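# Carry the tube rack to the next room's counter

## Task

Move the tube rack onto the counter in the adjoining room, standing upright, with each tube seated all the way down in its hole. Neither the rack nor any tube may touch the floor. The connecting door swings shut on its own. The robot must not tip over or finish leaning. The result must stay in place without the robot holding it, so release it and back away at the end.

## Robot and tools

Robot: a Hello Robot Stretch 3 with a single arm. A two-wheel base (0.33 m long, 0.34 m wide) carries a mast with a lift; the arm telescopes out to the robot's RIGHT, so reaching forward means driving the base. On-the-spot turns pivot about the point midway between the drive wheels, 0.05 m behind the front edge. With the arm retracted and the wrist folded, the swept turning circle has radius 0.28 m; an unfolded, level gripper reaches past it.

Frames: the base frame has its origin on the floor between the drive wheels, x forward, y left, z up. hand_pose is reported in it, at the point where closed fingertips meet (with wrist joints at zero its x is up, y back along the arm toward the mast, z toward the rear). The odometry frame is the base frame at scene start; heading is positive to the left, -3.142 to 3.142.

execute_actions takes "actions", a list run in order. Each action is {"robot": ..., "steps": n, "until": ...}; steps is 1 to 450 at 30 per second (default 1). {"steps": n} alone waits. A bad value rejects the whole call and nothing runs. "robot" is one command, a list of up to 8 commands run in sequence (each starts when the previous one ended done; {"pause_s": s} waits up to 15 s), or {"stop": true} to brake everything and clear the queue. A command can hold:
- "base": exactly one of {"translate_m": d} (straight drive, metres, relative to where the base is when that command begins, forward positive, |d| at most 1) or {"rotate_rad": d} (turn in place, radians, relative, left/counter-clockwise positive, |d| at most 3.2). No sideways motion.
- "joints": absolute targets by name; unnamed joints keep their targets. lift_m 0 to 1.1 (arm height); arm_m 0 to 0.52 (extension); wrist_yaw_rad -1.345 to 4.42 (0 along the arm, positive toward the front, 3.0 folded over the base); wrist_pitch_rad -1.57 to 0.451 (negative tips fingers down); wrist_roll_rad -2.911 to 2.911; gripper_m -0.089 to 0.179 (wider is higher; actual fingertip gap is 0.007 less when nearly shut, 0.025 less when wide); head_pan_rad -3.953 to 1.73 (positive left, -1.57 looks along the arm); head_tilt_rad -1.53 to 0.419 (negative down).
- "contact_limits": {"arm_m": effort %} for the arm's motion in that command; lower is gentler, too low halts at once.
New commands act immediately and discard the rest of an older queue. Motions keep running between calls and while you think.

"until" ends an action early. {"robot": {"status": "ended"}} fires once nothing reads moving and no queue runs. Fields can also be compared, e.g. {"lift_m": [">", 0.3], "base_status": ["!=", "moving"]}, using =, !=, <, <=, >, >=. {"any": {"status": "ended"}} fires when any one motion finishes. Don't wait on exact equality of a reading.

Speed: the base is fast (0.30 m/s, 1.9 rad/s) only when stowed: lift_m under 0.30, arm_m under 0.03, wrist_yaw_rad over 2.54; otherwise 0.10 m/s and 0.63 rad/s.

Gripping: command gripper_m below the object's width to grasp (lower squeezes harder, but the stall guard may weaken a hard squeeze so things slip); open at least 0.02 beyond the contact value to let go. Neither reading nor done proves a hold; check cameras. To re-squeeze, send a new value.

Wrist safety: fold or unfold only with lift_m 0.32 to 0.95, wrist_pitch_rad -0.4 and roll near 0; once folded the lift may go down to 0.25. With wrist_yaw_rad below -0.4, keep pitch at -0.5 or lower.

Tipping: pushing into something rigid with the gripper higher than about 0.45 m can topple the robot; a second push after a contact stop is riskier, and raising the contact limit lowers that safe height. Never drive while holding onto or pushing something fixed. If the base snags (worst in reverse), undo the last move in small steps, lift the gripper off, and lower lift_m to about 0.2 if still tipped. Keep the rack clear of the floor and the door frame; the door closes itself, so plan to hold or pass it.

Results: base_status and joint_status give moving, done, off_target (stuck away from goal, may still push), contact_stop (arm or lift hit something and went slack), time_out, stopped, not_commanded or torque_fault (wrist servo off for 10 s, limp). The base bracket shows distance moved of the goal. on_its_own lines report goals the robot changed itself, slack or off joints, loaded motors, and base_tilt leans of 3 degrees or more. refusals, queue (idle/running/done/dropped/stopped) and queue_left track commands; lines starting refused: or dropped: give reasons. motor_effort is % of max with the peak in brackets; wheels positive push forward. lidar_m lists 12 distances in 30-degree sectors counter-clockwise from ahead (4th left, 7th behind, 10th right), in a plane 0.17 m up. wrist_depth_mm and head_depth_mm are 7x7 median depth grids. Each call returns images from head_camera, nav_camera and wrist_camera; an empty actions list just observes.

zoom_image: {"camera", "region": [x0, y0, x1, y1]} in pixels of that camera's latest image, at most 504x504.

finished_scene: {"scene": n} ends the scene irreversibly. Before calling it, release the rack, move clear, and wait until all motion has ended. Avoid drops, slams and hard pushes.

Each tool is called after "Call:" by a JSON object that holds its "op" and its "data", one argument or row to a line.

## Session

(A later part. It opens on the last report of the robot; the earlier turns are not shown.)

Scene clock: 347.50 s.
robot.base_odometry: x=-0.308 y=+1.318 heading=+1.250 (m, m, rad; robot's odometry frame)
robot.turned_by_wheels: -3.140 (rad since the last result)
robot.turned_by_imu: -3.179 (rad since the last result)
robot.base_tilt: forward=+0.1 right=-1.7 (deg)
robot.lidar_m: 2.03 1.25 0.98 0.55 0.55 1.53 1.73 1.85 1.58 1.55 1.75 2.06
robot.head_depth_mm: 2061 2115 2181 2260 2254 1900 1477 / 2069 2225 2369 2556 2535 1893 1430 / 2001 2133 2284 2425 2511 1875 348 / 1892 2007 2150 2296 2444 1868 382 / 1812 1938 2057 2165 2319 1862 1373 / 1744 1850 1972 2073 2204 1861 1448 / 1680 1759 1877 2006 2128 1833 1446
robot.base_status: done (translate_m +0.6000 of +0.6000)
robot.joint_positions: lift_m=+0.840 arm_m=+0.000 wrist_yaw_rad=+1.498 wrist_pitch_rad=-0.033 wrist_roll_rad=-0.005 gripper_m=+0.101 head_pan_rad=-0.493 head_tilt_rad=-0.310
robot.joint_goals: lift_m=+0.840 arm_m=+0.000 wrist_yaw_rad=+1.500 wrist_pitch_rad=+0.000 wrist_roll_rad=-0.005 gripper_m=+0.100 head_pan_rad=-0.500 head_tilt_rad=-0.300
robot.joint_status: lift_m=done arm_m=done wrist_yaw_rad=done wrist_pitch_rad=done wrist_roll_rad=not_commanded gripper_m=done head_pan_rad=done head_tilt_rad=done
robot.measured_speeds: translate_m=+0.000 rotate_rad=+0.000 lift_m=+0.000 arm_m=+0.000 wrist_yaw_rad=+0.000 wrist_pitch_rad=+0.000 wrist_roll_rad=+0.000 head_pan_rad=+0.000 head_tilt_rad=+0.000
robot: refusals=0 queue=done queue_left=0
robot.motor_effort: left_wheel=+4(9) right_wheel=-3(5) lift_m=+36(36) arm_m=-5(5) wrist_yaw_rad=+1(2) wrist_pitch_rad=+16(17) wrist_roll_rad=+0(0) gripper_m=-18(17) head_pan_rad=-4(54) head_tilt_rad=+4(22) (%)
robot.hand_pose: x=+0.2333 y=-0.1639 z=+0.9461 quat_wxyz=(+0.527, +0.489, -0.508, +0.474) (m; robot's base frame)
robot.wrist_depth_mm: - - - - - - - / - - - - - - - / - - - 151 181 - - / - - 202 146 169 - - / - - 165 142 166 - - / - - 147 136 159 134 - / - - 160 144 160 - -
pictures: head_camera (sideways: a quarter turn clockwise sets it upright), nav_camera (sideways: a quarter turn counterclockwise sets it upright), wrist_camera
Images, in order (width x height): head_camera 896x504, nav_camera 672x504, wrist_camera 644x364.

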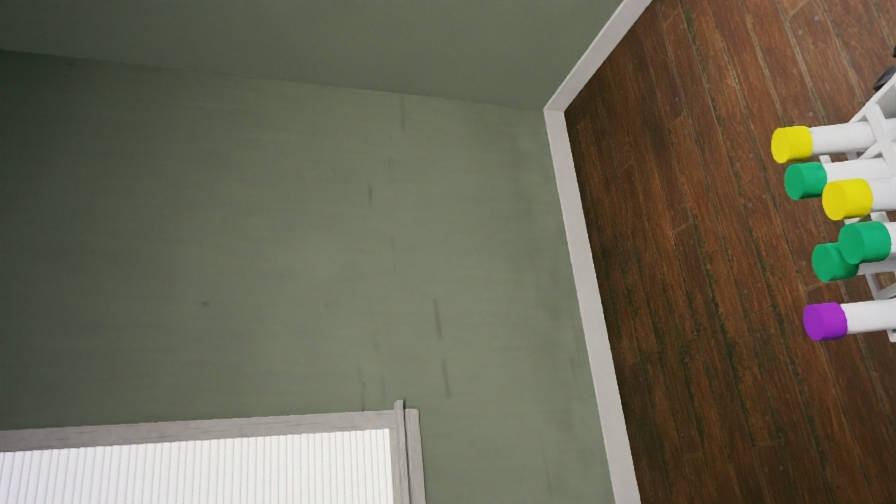

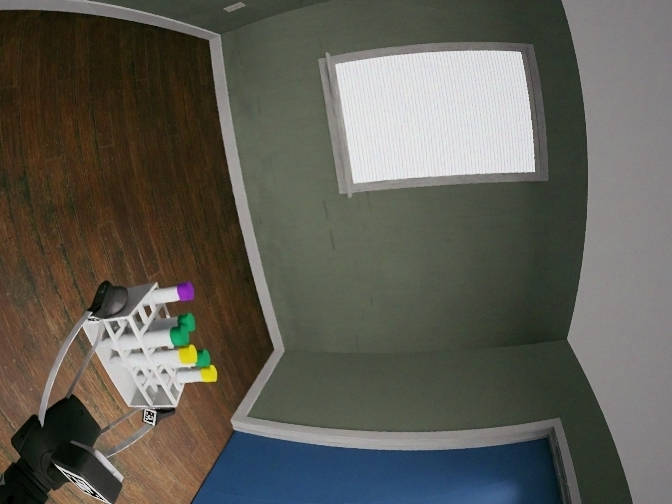

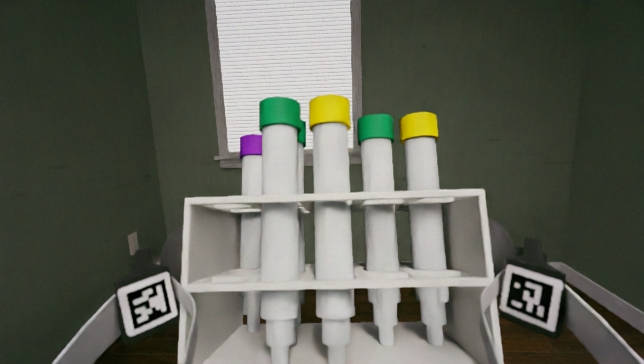

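Call:
{"op": "execute_actions", "data": {
  "actions": [
    {"robot":{"joints":{"head_pan_rad":-1.57,"head_tilt_rad":-0.25}},"steps":90,"until":{"robot":{"status":"ended"}}}
  ]
}}

Scene clock: 352.10 s.
robot.base_odometry: x=-0.308 y=+1.318 heading=+1.250 (m, m, rad; robot's odometry frame)
robot.turned_by_wheels: +0.000 (rad since the last result)
robot.turned_by_imu: -0.001 (rad since the last result)
robot.base_tilt: forward=+0.2 right=-1.8 (deg)
robot.lidar_m: 2.03 1.25 0.98 0.55 0.55 1.53 1.73 1.86 1.57 1.55 1.75 2.06
robot.head_depth_mm: 1316 1382 1460 1537 1615 1714 1535 / 1328 1386 1459 1544 1642 1742 1532 / 1339 1402 1477 1566 1673 1781 1540 / 1358 1434 1502 1591 1692 1770 1530 / 1428 1499 1578 1665 1768 1820 1520 / 1454 1542 1623 1697 1833 1886 1522 / 1472 1554 1650 1740 1855 1923 1517
robot.base_status: done (translate_m +0.6000 of +0.6000)
robot.joint_positions: lift_m=+0.840 arm_m=+0.000 wrist_yaw_rad=+1.498 wrist_pitch_rad=-0.033 wrist_roll_rad=-0.005 gripper_m=+0.101 head_pan_rad=-1.563 head_tilt_rad=-0.261
robot.joint_goals: lift_m=+0.840 arm_m=+0.000 wrist_yaw_rad=+1.500 wrist_pitch_rad=+0.000 wrist_roll_rad=-0.005 gripper_m=+0.100 head_pan_rad=-1.570 head_tilt_rad=-0.250
robot.joint_status: lift_m=done arm_m=done wrist_yaw_rad=done wrist_pitch_rad=done wrist_roll_rad=not_commanded gripper_m=done head_pan_rad=done head_tilt_rad=done
robot.measured_speeds: translate_m=+0.000 rotate_rad=+0.000 lift_m=+0.000 arm_m=+0.000 wrist_yaw_rad=+0.000 wrist_pitch_rad=+0.000 wrist_roll_rad=+0.000 head_pan_rad=+0.000 head_tilt_rad=+0.000
robot: refusals=0 queue=done queue_left=0
robot.motor_effort: left_wheel=+3(4) right_wheel=-2(3) lift_m=+37(36) arm_m=-4(4) wrist_yaw_rad=+2(1) wrist_pitch_rad=+16(16) wrist_roll_rad=+0(0) gripper_m=-17(17) head_pan_rad=-4(57) head_tilt_rad=+5(12) (%)
robot.hand_pose: x=+0.2333 y=-0.1639 z=+0.9461 quat_wxyz=(+0.527, +0.489, -0.508, +0.474) (m; robot's base frame)
robot.wrist_depth_mm: - - - - - - - / - - - - - - - / - - - 151 178 - - / - - 203 145 169 - - / - - 165 142 164 - - / - - 147 136 159 134 - / - - 160 144 160 - -
pictures: head_camera (sideways: a quarter turn clockwise sets it upright), nav_camera (sideways: a quarter turn counterclockwise sets it upright), wrist_camera
Images, in order (width x height): head_camera 896x504, nav_camera 672x504, wrist_camera 644x364.

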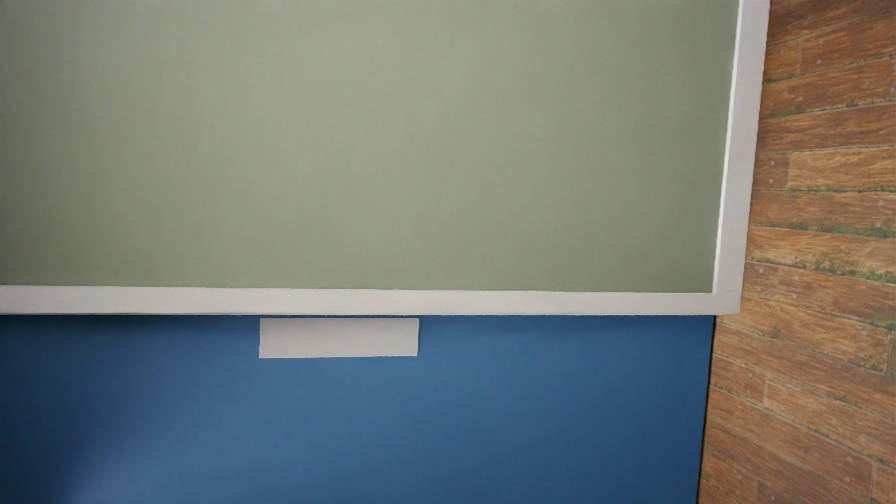

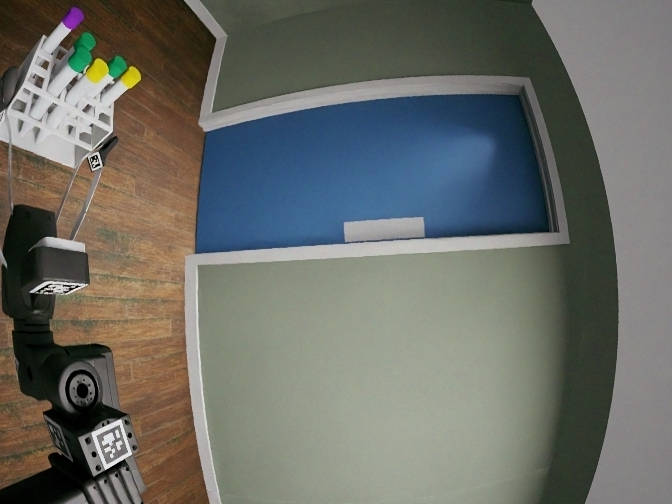

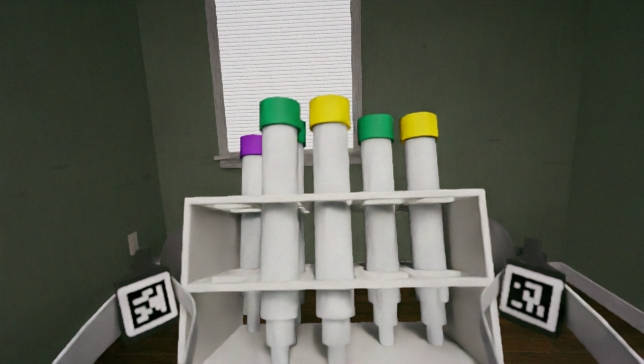

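Call:
{"op": "execute_actions", "data": {
  "actions": [
    {"robot":[{"base":{"translate_m":0.68}},{"base":{"rotate_rad":-1.57},"joints":{"head_pan_rad":0,"head_tilt_rad":-0.6}},{"joints":{"wrist_yaw_rad":-0.1}},{"base":{"translate_m":0.7}}],"steps":450,"until":{"robot":{"status":"ended"}}},
    {"steps":450,"until":{"robot":{"status":"ended"}}}
  ]
}}

Scene clock: 415.67 s.
robot.base_odometry: x=+0.571 y=+1.743 heading=-0.320 (m, m, rad; robot's odometry frame)
robot.turned_by_wheels: -1.570 (rad since the last result)
robot.turned_by_imu: -1.596 (rad since the last result)
robot.base_tilt: forward=+0.1 right=-1.8 (deg)
robot.lidar_m: 1.01 1.02 1.30 1.28 1.37 1.61 1.59 1.48 2.47 2.48 1.20 1.02
robot.head_depth_mm: 803 887 989 1124 1282 1391 1222 / 810 895 1000 1135 1327 1450 1221 / 817 905 1023 1154 1339 1439 1220 / 820 915 1029 1172 1371 1446 1211 / 832 925 1041 1188 1386 1438 1214 / 840 934 1048 1207 1380 1431 1204 / 843 923 1018 1130 1318 1426 1201
robot.base_status: done (translate_m +0.7000 of +0.7000)
robot.joint_positions: lift_m=+0.840 arm_m=+0.000 wrist_yaw_rad=-0.098 wrist_pitch_rad=-0.033 wrist_roll_rad=-0.005 gripper_m=+0.101 head_pan_rad=-0.007 head_tilt_rad=-0.593
robot.joint_goals: lift_m=+0.840 arm_m=+0.000 wrist_yaw_rad=-0.100 wrist_pitch_rad=+0.000 wrist_roll_rad=-0.005 gripper_m=+0.100 head_pan_rad=+0.000 head_tilt_rad=-0.600
robot.joint_status: lift_m=done arm_m=done wrist_yaw_rad=done wrist_pitch_rad=done wrist_roll_rad=not_commanded gripper_m=done head_pan_rad=done head_tilt_rad=done
robot.measured_speeds: translate_m=+0.000 rotate_rad=+0.000 lift_m=+0.000 arm_m=+0.000 wrist_yaw_rad=+0.000 wrist_pitch_rad=+0.000 wrist_roll_rad=+0.000 head_pan_rad=+0.000 head_tilt_rad=+0.000
robot: refusals=0 queue=done queue_left=0
robot.motor_effort: left_wheel=+4(9) right_wheel=-3(7) lift_m=+36(36) arm_m=-4(4) wrist_yaw_rad=-1(2) wrist_pitch_rad=+17(16) wrist_roll_rad=+0(0) gripper_m=-18(18) head_pan_rad=+4(56) head_tilt_rad=-3(22) (%)
robot.hand_pose: x=-0.0464 y=-0.3993 z=+0.9461 quat_wxyz=(+0.708, -0.023, -0.705, -0.046) (m; robot's base frame)
robot.wrist_depth_mm: - - - - - - - / - - - - - - - / - - - 150 181 - - / - - 202 145 170 - - / - - 165 141 164 - - / - - 147 136 160 134 - / - - 160 145 160 - -
pictures: head_camera (sideways: a quarter turn clockwise sets it upright), nav_camera (sideways: a quarter turn counterclockwise sets it upright), wrist_camera
Images, in order (width x height): head_camera 896x504, nav_camera 672x504, wrist_camera 644x364.

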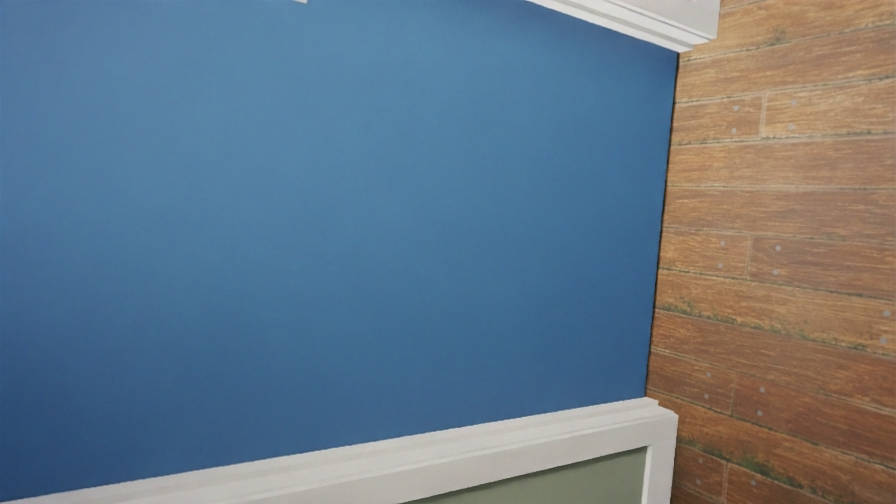

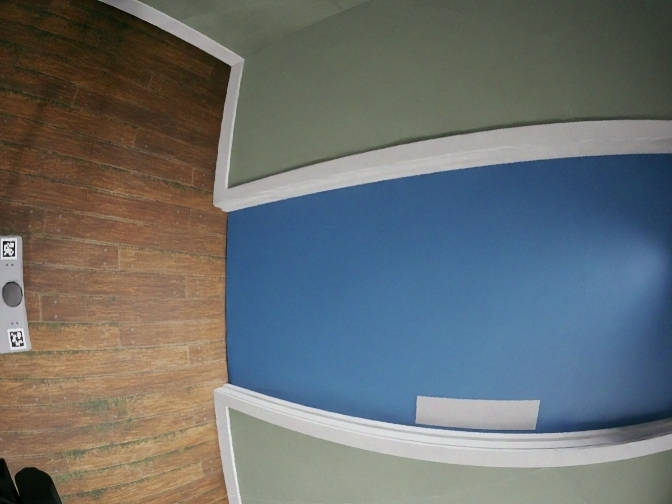

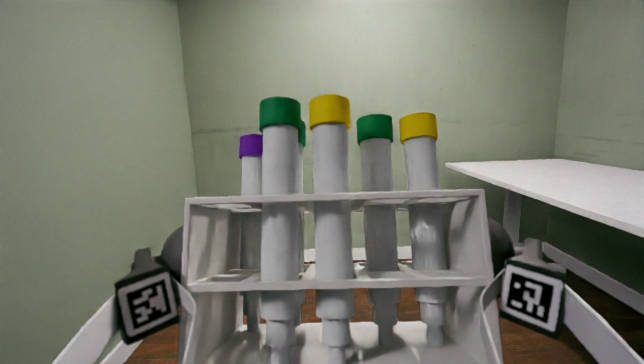

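Call:
{"op": "execute_actions", "data": {
  "actions": [
    {"robot":[{"base":{"rotate_rad":0.17}},{"base":{"translate_m":0.6}},{"base":{"rotate_rad":-0.11},"joints":{"head_tilt_rad":-1.0}}],"steps":450,"until":{"robot":{"status":"ended"}}}
  ]
}}

Scene clock: 440.37 s.
robot.base_odometry: x=+1.164 y=+1.653 heading=-0.260 (m, m, rad; robot's odometry frame)
robot.turned_by_wheels: +0.060 (rad since the last result)
robot.turned_by_imu: +0.056 (rad since the last result)
robot.base_tilt: forward=+0.2 right=-1.7 (deg)
robot.lidar_m: 0.43 0.44 0.60 1.12 1.23 1.93 2.17 2.04 2.66 0.86 0.53 0.43
robot.head_depth_mm: 350 414 507 653 915 1202 1095 / 356 422 520 672 959 1215 1094 / 363 432 533 697 1003 1207 1107 / 368 440 548 719 1053 1207 1119 / 375 449 562 746 1113 1207 1113 / 383 460 579 764 1006 1193 1096 / 389 471 567 677 987 1199 1088
robot.base_status: done (rotate_rad -0.1098 of -0.1100)
robot.joint_positions: lift_m=+0.840 arm_m=+0.000 wrist_yaw_rad=-0.098 wrist_pitch_rad=-0.033 wrist_roll_rad=-0.005 gripper_m=+0.101 head_pan_rad=-0.007 head_tilt_rad=-0.987
robot.joint_goals: lift_m=+0.840 arm_m=+0.000 wrist_yaw_rad=-0.100 wrist_pitch_rad=+0.000 wrist_roll_rad=-0.005 gripper_m=+0.100 head_pan_rad=+0.000 head_tilt_rad=-1.000
robot.joint_status: lift_m=done arm_m=done wrist_yaw_rad=done wrist_pitch_rad=done wrist_roll_rad=not_commanded gripper_m=done head_pan_rad=done head_tilt_rad=done
robot.measured_speeds: translate_m=+0.000 rotate_rad=+0.000 lift_m=+0.000 arm_m=+0.000 wrist_yaw_rad=+0.000 wrist_pitch_rad=+0.000 wrist_roll_rad=+0.000 head_pan_rad=+0.000 head_tilt_rad=+0.000
robot: refusals=0 queue=done queue_left=0
robot.motor_effort: left_wheel=+4(9) right_wheel=-3(5) lift_m=+36(36) arm_m=-4(3) wrist_yaw_rad=-1(2) wrist_pitch_rad=+16(16) wrist_roll_rad=+0(0) gripper_m=-18(18) head_pan_rad=+3(4) head_tilt_rad=-5(26) (%)
robot.hand_pose: x=-0.0466 y=-0.3993 z=+0.9461 quat_wxyz=(+0.708, -0.023, -0.705, -0.047) (m; robot's base frame)
robot.wrist_depth_mm: 364 541 981 - - - - / 365 531 936 - - - - / 370 522 765 149 - - - / 380 524 706 145 168 - - / 386 506 165 141 164 - - / 397 445 147 136 159 134 - / 408 548 161 145 159 - -
pictures: head_camera (sideways: a quarter turn clockwise sets it upright), nav_camera (sideways: a quarter turn counterclockwise sets it upright), wrist_camera
Images, in order (width x height): head_camera 896x504, nav_camera 672x504, wrist_camera 644x364.

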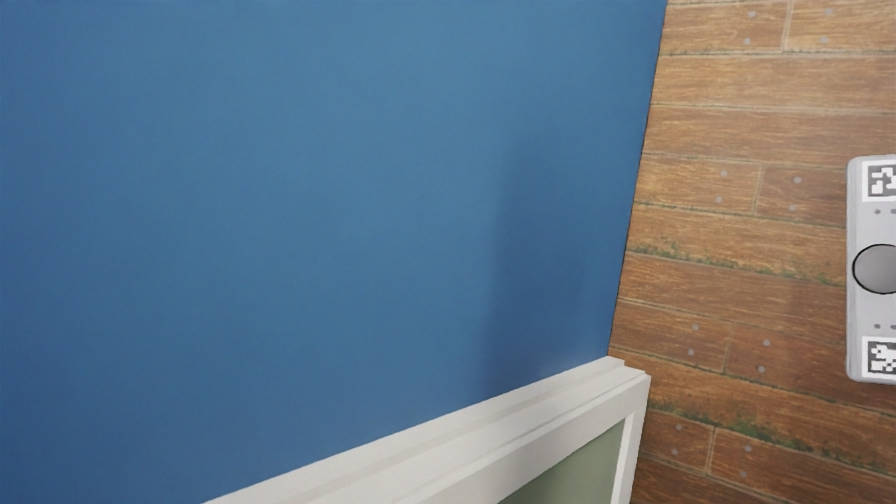

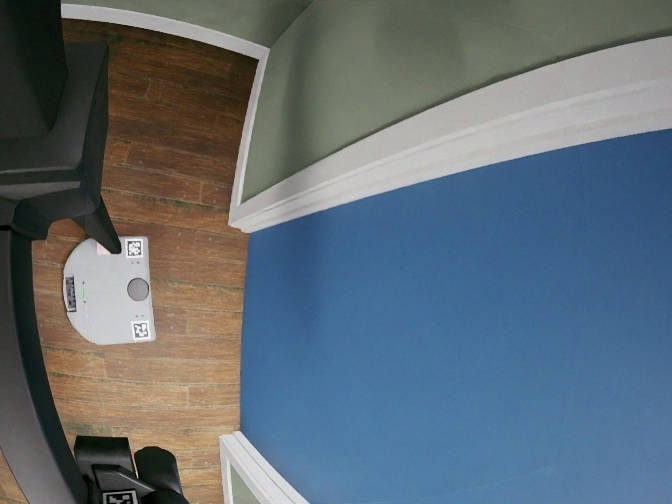

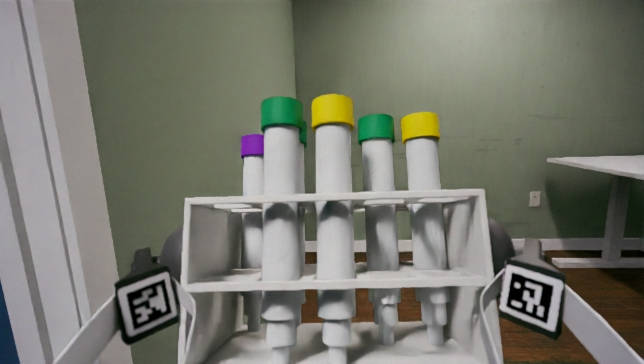

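Call:
{"op": "execute_actions", "data": {
  "actions": [
    {"robot":[{"base":{"translate_m":0.3}},{"base":{"rotate_rad":0.12}},{"base":{"translate_m":0.2}}],"steps":450,"until":{"robot":{"status":"ended"}}}
  ]
}}

Scene clock: 458.93 s.
robot.base_odometry: x=+1.652 y=+1.548 heading=-0.139 (m, m, rad; robot's odometry frame)
robot.turned_by_wheels: +0.121 (rad since the last result)
robot.turned_by_imu: +0.285 (rad since the last result)
robot.base_tilt: forward=+0.1 right=-1.8 (deg)
robot.lidar_m: - - 0.15 0.18 1.37 2.62 2.48 2.89 0.67 0.21 0.15 -
robot.head_depth_mm: - - - - - - 1066 / - - - - - - 1068 / - - - - - - 483 / - - - - - - - / - - - - - - - / - - - - - - 848 / - - - - - - 573
robot.base_status: off_target (translate_m +0.1997 of +0.2000)
robot.joint_positions: lift_m=+0.840 arm_m=+0.000 wrist_yaw_rad=-0.145 wrist_pitch_rad=-0.030 wrist_roll_rad=-0.005 gripper_m=+0.101 head_pan_rad=-0.010 head_tilt_rad=-1.009
robot.joint_goals: lift_m=+0.840 arm_m=+0.000 wrist_yaw_rad=-0.146 wrist_pitch_rad=+0.000 wrist_roll_rad=-0.005 gripper_m=+0.100 head_pan_rad=+0.000 head_tilt_rad=-1.000
robot.joint_status: lift_m=done arm_m=done wrist_yaw_rad=done wrist_pitch_rad=done wrist_roll_rad=not_commanded gripper_m=done head_pan_rad=done head_tilt_rad=done
robot.measured_speeds: translate_m=+0.000 rotate_rad=+0.000 lift_m=+0.000 arm_m=+0.000 wrist_yaw_rad=+0.000 wrist_pitch_rad=+0.000 wrist_roll_rad=+0.000 head_pan_rad=+0.000 head_tilt_rad=+0.000
robot: refusals=0 queue=done queue_left=0
robot.on_its_own: wrist_yaw_rad is held at -0.146, not at your -0.100, by its stall guard, which is not easing now; left_wheel is at rest, and its effort (+59) is outside its rest range (-18 to +18)
robot.motor_effort: left_wheel=+59(88) right_wheel=+7(39) lift_m=+32(36) arm_m=-1(4) wrist_yaw_rad=+0(52) wrist_pitch_rad=+15(16) wrist_roll_rad=+0(0) gripper_m=-17(24) head_pan_rad=+6(19) head_tilt_rad=+3(5) (%)
robot.hand_pose: x=-0.0584 y=-0.3978 z=+0.9469 quat_wxyz=(+0.706, -0.040, -0.704, -0.062) (m; robot's base frame)
robot.wrist_depth_mm: 143 220 - - - 366 351 / 141 213 - - - 377 366 / 143 210 390 154 179 379 - / 141 204 201 147 170 383 - / 139 185 166 142 165 386 - / 138 167 147 135 158 134 - / - 212 155 144 159 410 -
pictures: head_camera (sideways: a quarter turn clockwise sets it upright), nav_camera (sideways: a quarter turn counterclockwise sets it upright), wrist_camera
Images, in order (width x height): head_camera 896x504, nav_camera 672x504, wrist_camera 644x364.

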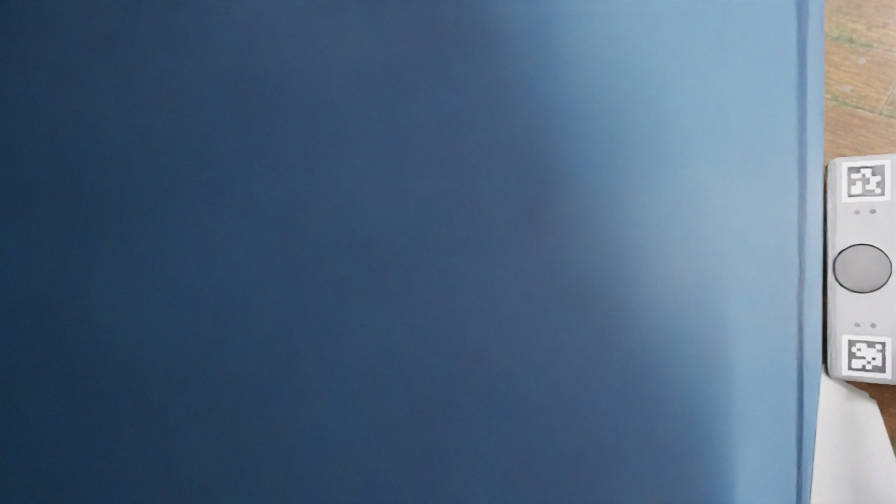

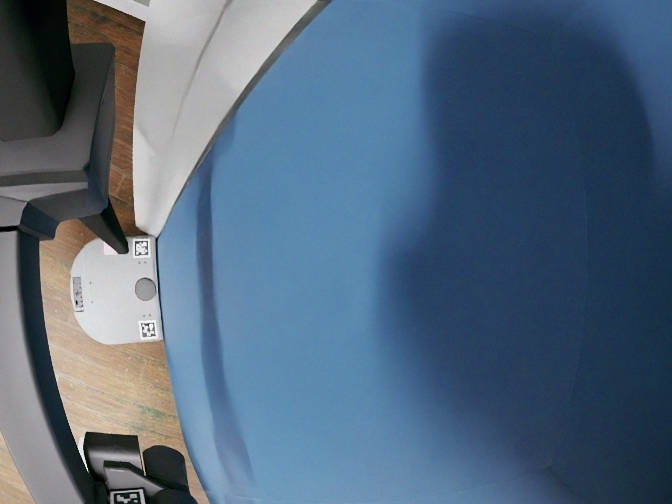

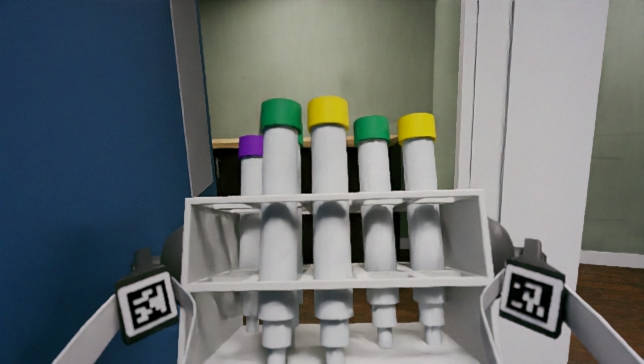

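Call:
{"op": "execute_actions", "data": {
  "actions": [
    {"robot":[{"base":{"translate_m":-0.3}},{"joints":{"wrist_yaw_rad":-0.1}}],"steps":450,"until":{"robot":{"status":"ended"}}},
    {"steps":30}
  ]
}}

Scene clock: 470.60 s.
robot.base_odometry: x=+1.355 y=+1.590 heading=-0.140 (m, m, rad; robot's odometry frame)
robot.turned_by_wheels: -0.001 (rad since the last result)
robot.turned_by_imu: -0.003 (rad since the last result)
robot.base_tilt: forward=+0.2 right=-1.8 (deg)
robot.lidar_m: 0.25 0.33 0.51 1.18 1.53 2.35 2.18 2.76 0.92 0.38 0.26 0.25
robot.head_depth_mm: - - - 326 433 645 1067 / - - 297 355 483 760 1098 / - - 306 388 548 932 1108 / - - 323 427 632 1153 1110 / - 295 351 477 745 1186 1111 / - 306 384 540 805 1163 1093 / - 322 423 545 713 1194 1083
robot.base_status: done (translate_m -0.3000 of -0.3000)
robot.joint_positions: lift_m=+0.840 arm_m=+0.000 wrist_yaw_rad=-0.103 wrist_pitch_rad=-0.030 wrist_roll_rad=-0.005 gripper_m=+0.101 head_pan_rad=-0.007 head_tilt_rad=-1.001
robot.joint_goals: lift_m=+0.840 arm_m=+0.000 wrist_yaw_rad=-0.100 wrist_pitch_rad=+0.000 wrist_roll_rad=-0.005 gripper_m=+0.100 head_pan_rad=+0.000 head_tilt_rad=-1.000
robot.joint_status: lift_m=done arm_m=done wrist_yaw_rad=done wrist_pitch_rad=done wrist_roll_rad=not_commanded gripper_m=done head_pan_rad=done head_tilt_rad=done
robot.measured_speeds: translate_m=+0.000 rotate_rad=+0.000 lift_m=+0.000 arm_m=+0.000 wrist_yaw_rad=+0.000 wrist_pitch_rad=+0.000 wrist_roll_rad=+0.000 head_pan_rad=+0.000 head_tilt_rad=+0.000
robot: refusals=0 queue=done queue_left=0
robot.motor_effort: left_wheel=-1(59) right_wheel=+0(7) lift_m=+32(32) arm_m=-2(1) wrist_yaw_rad=+2(2) wrist_pitch_rad=+15(15) wrist_roll_rad=+0(0) gripper_m=-17(18) head_pan_rad=+4(5) head_tilt_rad=+0(3) (%)
robot.hand_pose: x=-0.0476 y=-0.3991 z=+0.9469 quat_wxyz=(+0.708, -0.025, -0.705, -0.047) (m; robot's base frame)
robot.wrist_depth_mm: 155 192 274 316 - - - / 156 193 275 320 - - - / 156 194 245 153 179 - - / 157 195 203 147 171 - - / 158 188 167 141 164 - - / 159 180 147 136 159 134 - / 156 208 154 145 159 - -
pictures: head_camera (sideways: a quarter turn clockwise sets it upright), nav_camera (sideways: a quarter turn counterclockwise sets it upright), wrist_camera
Images, in order (width x height): head_camera 896x504, nav_camera 672x504, wrist_camera 644x364.

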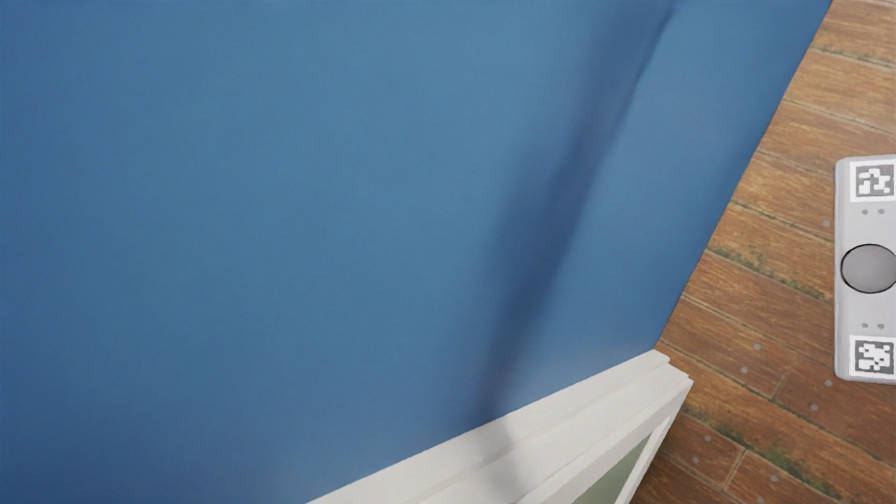

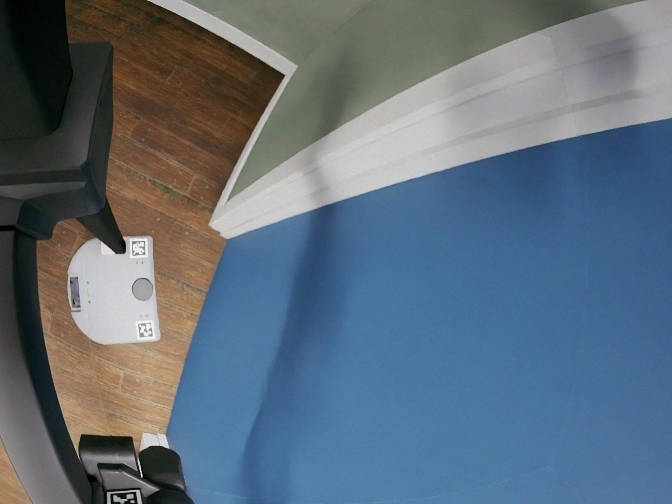

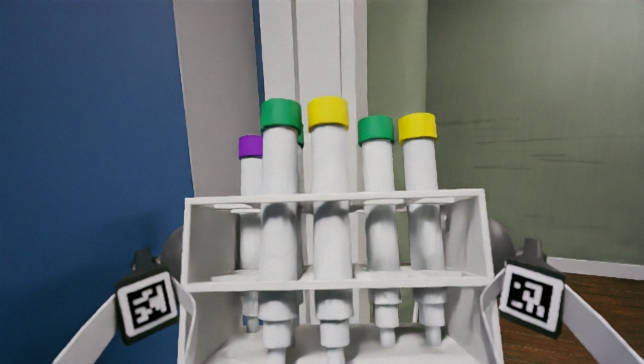

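Call:
{"op": "execute_actions", "data": {
  "actions": [
    {"robot":[{"base":{"rotate_rad":-0.4}}],"steps":450,"until":{"robot":{"status":"ended"}}}
  ]
}}

Scene clock: 480.93 s.
robot.base_odometry: x=+1.355 y=+1.590 heading=-0.540 (m, m, rad; robot's odometry frame)
robot.turned_by_wheels: -0.400 (rad since the last result)
robot.turned_by_imu: -0.405 (rad since the last result)
robot.base_tilt: forward=+0.1 right=-1.7 (deg)
robot.lidar_m: 0.25 0.26 0.36 0.80 1.22 1.73 2.35 2.18 2.66 0.58 0.34 0.25
robot.head_depth_mm: - - 298 373 547 1025 1093 / - - 300 376 555 1056 1091 / - - 303 381 564 1089 1107 / - - 305 384 573 1115 1107 / - - 303 388 581 1154 1115 / - - 305 393 591 1151 1090 / - - 308 396 599 947 1082
robot.base_status: done (rotate_rad -0.3998 of -0.4000)
robot.joint_positions: lift_m=+0.840 arm_m=+0.000 wrist_yaw_rad=-0.102 wrist_pitch_rad=-0.030 wrist_roll_rad=-0.005 gripper_m=+0.101 head_pan_rad=-0.007 head_tilt_rad=-1.001
robot.joint_goals: lift_m=+0.840 arm_m=+0.000 wrist_yaw_rad=-0.100 wrist_pitch_rad=+0.000 wrist_roll_rad=-0.005 gripper_m=+0.100 head_pan_rad=+0.000 head_tilt_rad=-1.000
robot.joint_status: lift_m=done arm_m=done wrist_yaw_rad=done wrist_pitch_rad=done wrist_roll_rad=not_commanded gripper_m=done head_pan_rad=done head_tilt_rad=done
robot.measured_speeds: translate_m=+0.000 rotate_rad=+0.000 lift_m=+0.000 arm_m=+0.000 wrist_yaw_rad=+0.000 wrist_pitch_rad=+0.000 wrist_roll_rad=+0.000 head_pan_rad=+0.000 head_tilt_rad=+0.000
robot: refusals=0 queue=done queue_left=0
robot.motor_effort: left_wheel=+3(7) right_wheel=-2(6) lift_m=+32(33) arm_m=-2(1) wrist_yaw_rad=+1(2) wrist_pitch_rad=+15(15) wrist_roll_rad=+0(0) gripper_m=-18(17) head_pan_rad=+3(4) head_tilt_rad=+1(0) (%)
robot.hand_pose: x=-0.0474 y=-0.3991 z=+0.9469 quat_wxyz=(+0.708, -0.025, -0.705, -0.047) (m; robot's base frame)
robot.wrist_depth_mm: 275 371 848 - - - - / 280 337 805 - - - - / 288 336 601 151 180 - - / 294 332 203 145 169 - - / 298 316 165 141 165 - - / 300 316 148 135 159 134 - / 313 346 154 145 158 - -
pictures: head_camera (sideways: a quarter turn clockwise sets it upright), nav_camera (sideways: a quarter turn counterclockwise sets it upright), wrist_camera
Images, in order (width x height): head_camera 896x504, nav_camera 672x504, wrist_camera 644x364.

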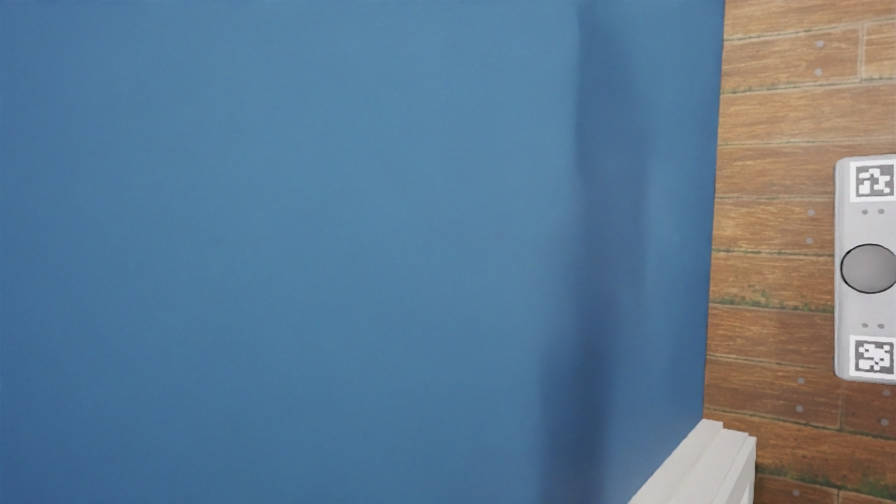

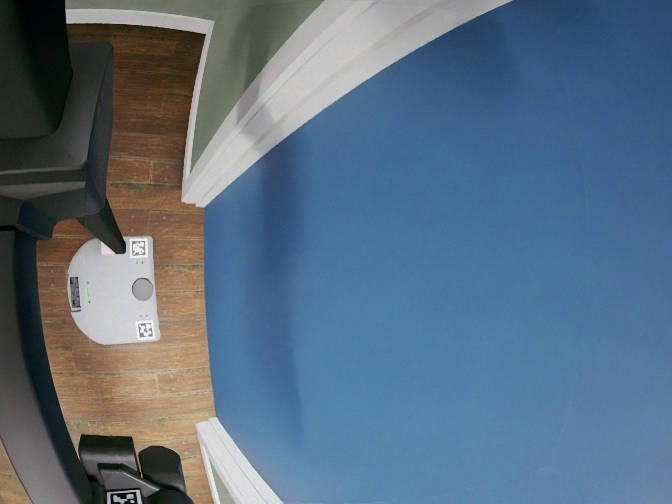

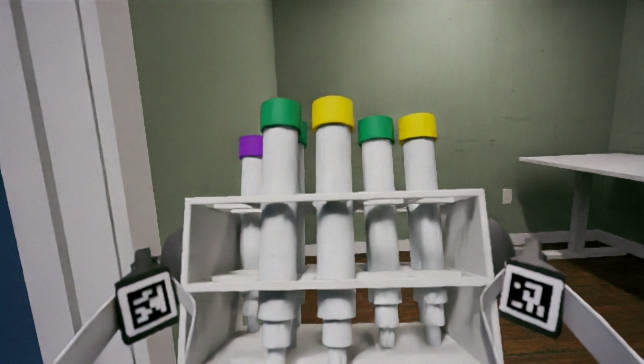

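Call:
{"op": "execute_actions", "data": {
  "actions": [
    {"robot":[{"base":{"translate_m":0.22}}],"steps":450,"until":{"robot":{"status":"ended"}}}
  ]
}}

Scene clock: 496.67 s.
robot.base_odometry: x=+1.543 y=+1.477 heading=-0.540 (m, m, rad; robot's odometry frame)
robot.turned_by_wheels: +0.000 (rad since the last result)
robot.turned_by_imu: -0.010 (rad since the last result)
robot.base_tilt: forward=+0.2 right=-1.7 (deg)
robot.lidar_m: - - 0.15 0.19 1.21 1.70 2.57 2.37 2.68 0.32 0.15 -
robot.head_depth_mm: - - - - - - 1065 / - - - - - - 1064 / - - - - - - 808 / - - - - - - 552 / - - - - - - 481 / - - - - - - 1006 / - - - - - - 836
robot.base_status: done (translate_m +0.2199 of +0.2200)
robot.joint_positions: lift_m=+0.840 arm_m=+0.000 wrist_yaw_rad=-0.101 wrist_pitch_rad=-0.030 wrist_roll_rad=-0.005 gripper_m=+0.101 head_pan_rad=-0.007 head_tilt_rad=-1.001
robot.joint_goals: lift_m=+0.840 arm_m=+0.000 wrist_yaw_rad=-0.100 wrist_pitch_rad=+0.000 wrist_roll_rad=-0.005 gripper_m=+0.100 head_pan_rad=+0.000 head_tilt_rad=-1.000
robot.joint_status: lift_m=done arm_m=done wrist_yaw_rad=done wrist_pitch_rad=done wrist_roll_rad=not_commanded gripper_m=done head_pan_rad=done head_tilt_rad=done
robot.measured_speeds: translate_m=+0.000 rotate_rad=+0.000 lift_m=+0.000 arm_m=+0.000 wrist_yaw_rad=+0.000 wrist_pitch_rad=+0.000 wrist_roll_rad=+0.000 head_pan_rad=+0.000 head_tilt_rad=+0.000
robot: refusals=0 queue=done queue_left=0
robot.motor_effort: left_wheel=+17(27) right_wheel=-2(45) lift_m=+32(33) arm_m=-2(1) wrist_yaw_rad=+1(11) wrist_pitch_rad=+15(15) wrist_roll_rad=+0(0) gripper_m=-17(19) head_pan_rad=+3(11) head_tilt_rad=+0(2) (%)
robot.hand_pose: x=-0.0472 y=-0.3991 z=+0.9469 quat_wxyz=(+0.708, -0.025, -0.705, -0.047) (m; robot's base frame)
robot.wrist_depth_mm: 180 - 286 295 - - - / 178 285 295 305 - - - / 176 273 305 151 179 - - / 174 264 202 147 169 - - / 171 238 165 141 165 - - / 168 215 147 135 159 134 - / 161 272 161 144 158 - -
pictures: head_camera (sideways: a quarter turn clockwise sets it upright), nav_camera (sideways: a quarter turn counterclockwise sets it upright), wrist_camera
Images, in order (width x height): head_camera 896x504, nav_camera 672x504, wrist_camera 644x364.

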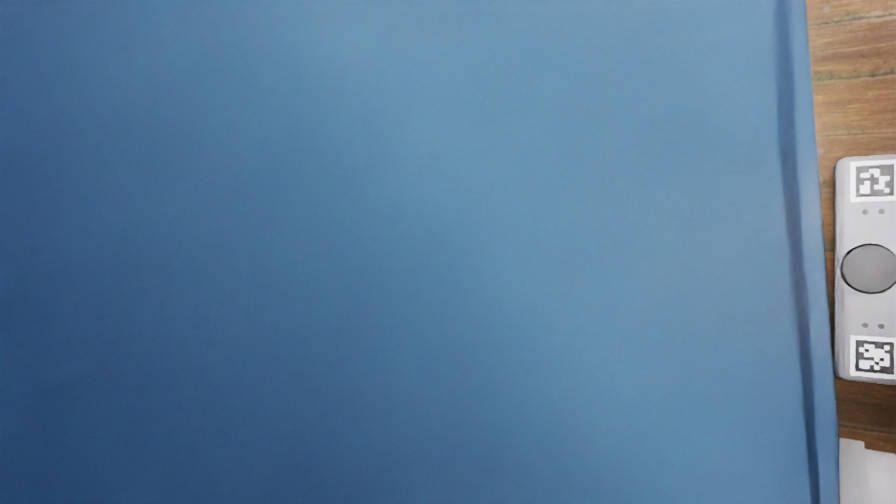

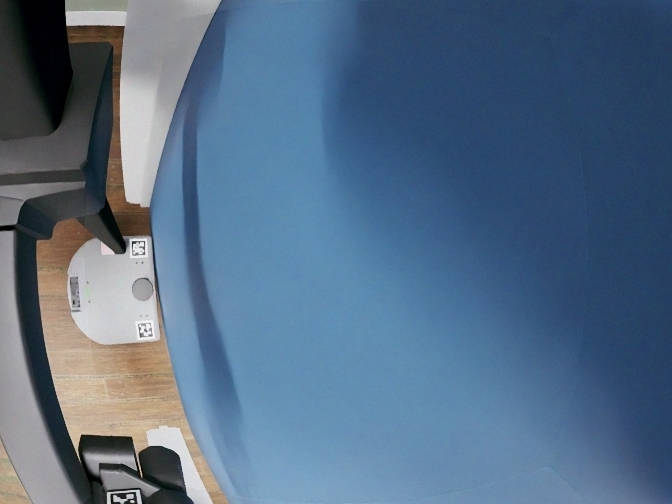

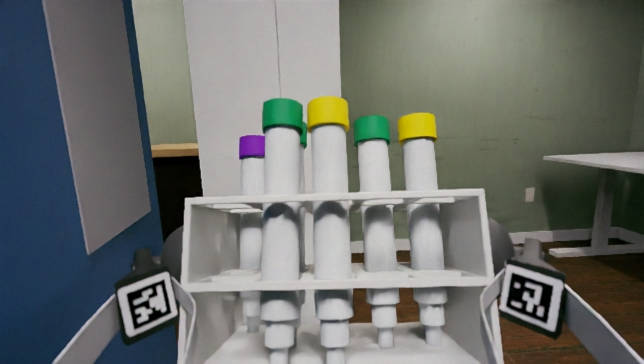

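Call:
{"op": "execute_actions", "data": {
  "actions": [
    {"robot":[{"base":{"translate_m":0.15}}],"steps":450,"until":{"robot":{"status":"ended"}}}
  ]
}}

Scene clock: 504.60 s.
robot.base_odometry: x=+1.672 y=+1.400 heading=-0.540 (m, m, rad; robot's odometry frame)
robot.turned_by_wheels: -0.001 (rad since the last result)
robot.turned_by_imu: +0.287 (rad since the last result)
robot.base_tilt: forward=+0.2 right=-1.7 (deg)
robot.lidar_m: - - 0.15 0.19 1.36 2.56 2.48 2.94 0.58 1.97 0.26 0.15
robot.head_depth_mm: - - - - 375 1158 1094 / - - - - 332 827 1089 / - - - - - 562 1108 / - - - - - 437 1104 / - - - - - 373 958 / - - - - - 343 784 / - - - - - 313 597
robot.base_status: done (translate_m +0.1500 of +0.1500)
robot.joint_positions: lift_m=+0.840 arm_m=+0.000 wrist_yaw_rad=-0.101 wrist_pitch_rad=-0.030 wrist_roll_rad=-0.005 gripper_m=+0.101 head_pan_rad=-0.007 head_tilt_rad=-1.001
robot.joint_goals: lift_m=+0.840 arm_m=+0.000 wrist_yaw_rad=-0.100 wrist_pitch_rad=+0.000 wrist_roll_rad=-0.005 gripper_m=+0.100 head_pan_rad=+0.000 head_tilt_rad=-1.000
robot.joint_status: lift_m=done arm_m=done wrist_yaw_rad=done wrist_pitch_rad=done wrist_roll_rad=not_commanded gripper_m=done head_pan_rad=done head_tilt_rad=done
robot.measured_speeds: translate_m=+0.000 rotate_rad=+0.000 lift_m=+0.000 arm_m=+0.000 wrist_yaw_rad=+0.000 wrist_pitch_rad=+0.000 wrist_roll_rad=+0.000 head_pan_rad=+0.000 head_tilt_rad=+0.000
robot: refusals=0 queue=done queue_left=0
robot.motor_effort: left_wheel=-2(98) right_wheel=+0(4) lift_m=+32(32) arm_m=-2(2) wrist_yaw_rad=+1(1) wrist_pitch_rad=+15(15) wrist_roll_rad=+0(0) gripper_m=-18(18) head_pan_rad=+4(4) head_tilt_rad=+1(1) (%)
robot.hand_pose: x=-0.0472 y=-0.3991 z=+0.9469 quat_wxyz=(+0.708, -0.025, -0.705, -0.047) (m; robot's base frame)
robot.wrist_depth_mm: - - - - - 289 271 / - - - - - 296 278 / - - - 151 177 303 282 / - - 202 146 170 308 294 / - - 165 141 164 299 299 / - - 147 135 159 133 313 / - - 160 144 158 317 332
pictures: head_camera (sideways: a quarter turn clockwise sets it upright), nav_camera (sideways: a quarter turn counterclockwise sets it upright), wrist_camera
Images, in order (width x height): head_camera 896x504, nav_camera 672x504, wrist_camera 644x364.

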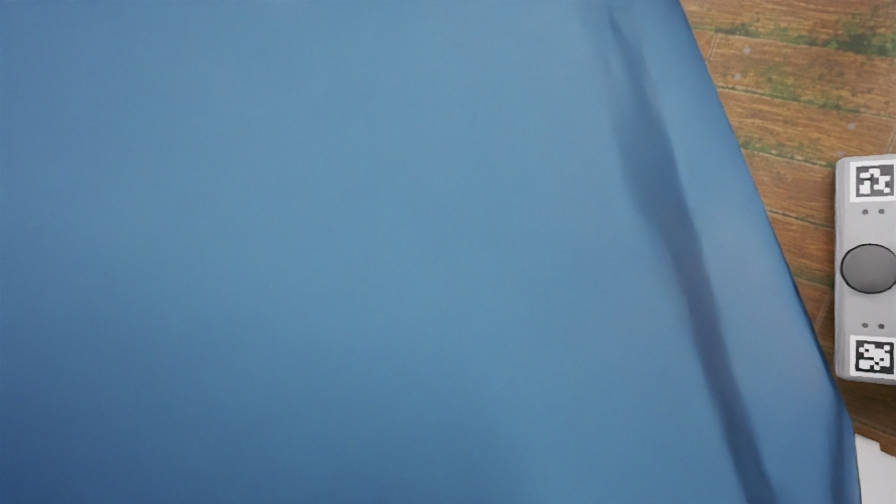

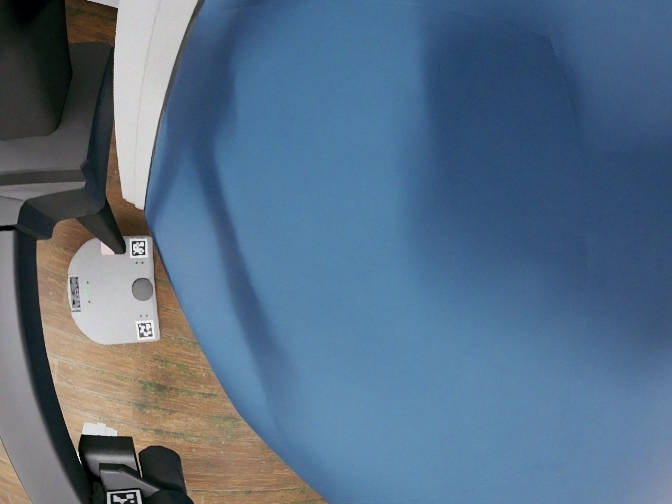

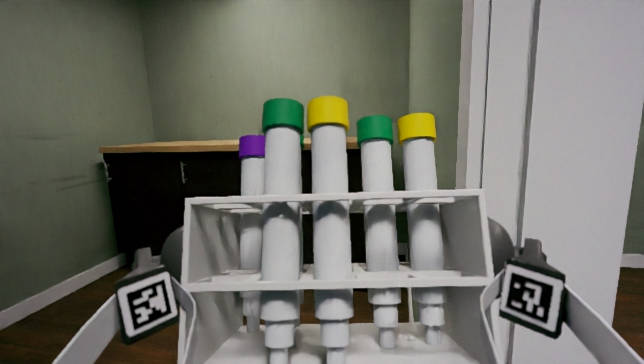

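Call:
{"op": "execute_actions", "data": {
  "actions": [
    {"robot":[{"base":{"rotate_rad":-0.2}},{"base":{"translate_m":0.12}}],"steps":450,"until":{"robot":{"status":"ended"}}}
  ]
}}

Scene clock: 515.67 s.
robot.base_odometry: x=+1.761 y=+1.320 heading=-0.739 (m, m, rad; robot's odometry frame)
robot.turned_by_wheels: -0.198 (rad since the last result)
robot.turned_by_imu: +0.238 (rad since the last result)
robot.base_tilt: forward=+0.1 right=-1.8 (deg)
robot.lidar_m: - - 0.15 0.19 1.65 2.72 2.53 0.61 0.60 2.09 0.15 -
robot.head_depth_mm: - - - - - 459 1099 / - - - - - 407 1080 / - - - - - 357 1091 / - - - - - - 899 / - - - - - - 594 / - - - - - - 645 / - - - - - - 704
robot.base_status: off_target (translate_m +0.1198 of +0.1200)
robot.joint_positions: lift_m=+0.840 arm_m=+0.000 wrist_yaw_rad=-0.101 wrist_pitch_rad=-0.030 wrist_roll_rad=-0.005 gripper_m=+0.101 head_pan_rad=-0.007 head_tilt_rad=-1.001
robot.joint_goals: lift_m=+0.840 arm_m=+0.000 wrist_yaw_rad=-0.100 wrist_pitch_rad=+0.000 wrist_roll_rad=-0.005 gripper_m=+0.100 head_pan_rad=+0.000 head_tilt_rad=-1.000
robot.joint_status: lift_m=done arm_m=done wrist_yaw_rad=done wrist_pitch_rad=done wrist_roll_rad=not_commanded gripper_m=done head_pan_rad=done head_tilt_rad=done
robot.measured_speeds: translate_m=+0.000 rotate_rad=+0.000 lift_m=+0.000 arm_m=+0.000 wrist_yaw_rad=+0.000 wrist_pitch_rad=+0.000 wrist_roll_rad=+0.000 head_pan_rad=+0.000 head_tilt_rad=+0.000
robot: refusals=0 queue=done queue_left=0
robot.on_its_own: left_wheel is at rest, and its effort (+56) is outside its rest range (-18 to +18)
robot.motor_effort: left_wheel=+56(96) right_wheel=+1(5) lift_m=+32(32) arm_m=-1(2) wrist_yaw_rad=+1(1) wrist_pitch_rad=+15(15) wrist_roll_rad=+0(0) gripper_m=-17(18) head_pan_rad=+2(3) head_tilt_rad=+1(1) (%)
robot.hand_pose: x=-0.0472 y=-0.3991 z=+0.9469 quat_wxyz=(+0.708, -0.025, -0.705, -0.047) (m; robot's base frame)
robot.wrist_depth_mm: - - - - - - 598 / 306 - - - - - 589 / 295 - - 150 178 - 576 / 289 - 204 146 170 - 556 / 284 - 164 141 165 952 556 / 277 - 148 134 159 134 493 / 255 - 161 144 159 870 528
pictures: head_camera (sideways: a quarter turn clockwise sets it upright), nav_camera (sideways: a quarter turn counterclockwise sets it upright), wrist_camera
Images, in order (width x height): head_camera 896x504, nav_camera 672x504, wrist_camera 644x364.

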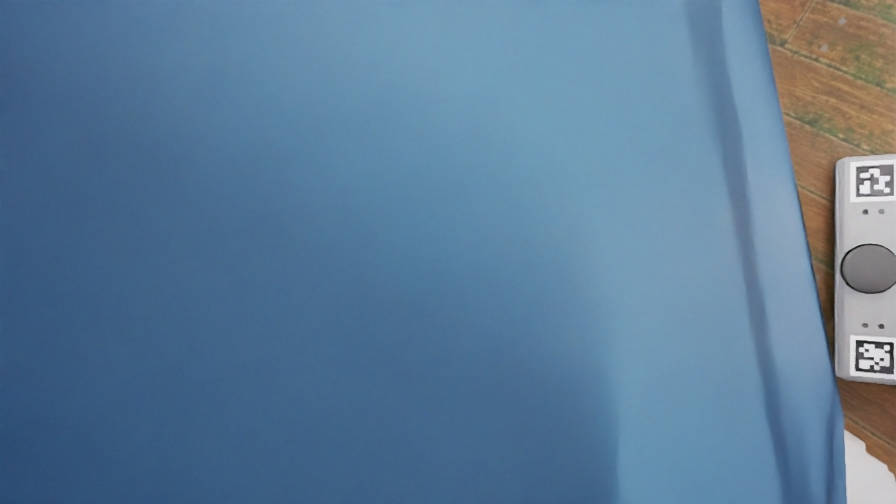

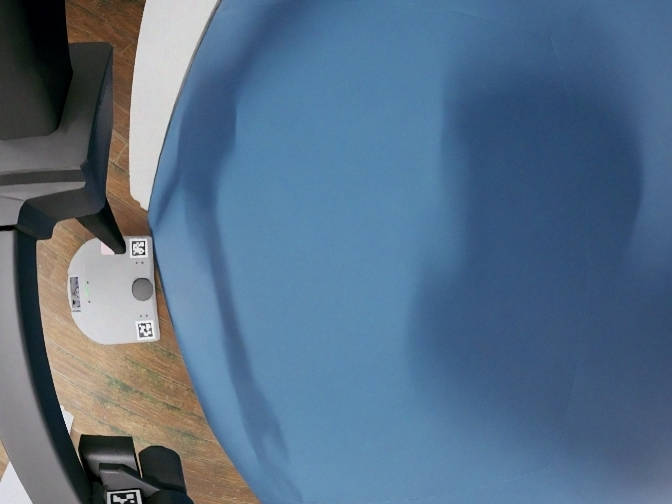

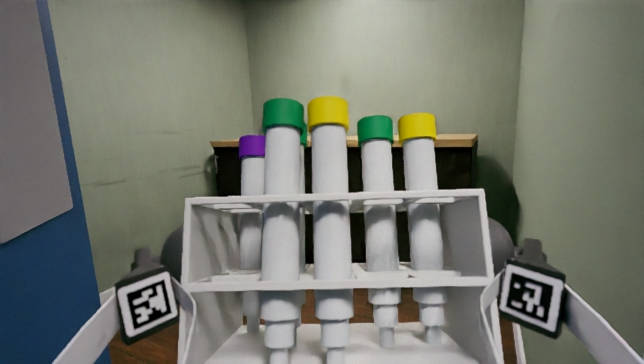

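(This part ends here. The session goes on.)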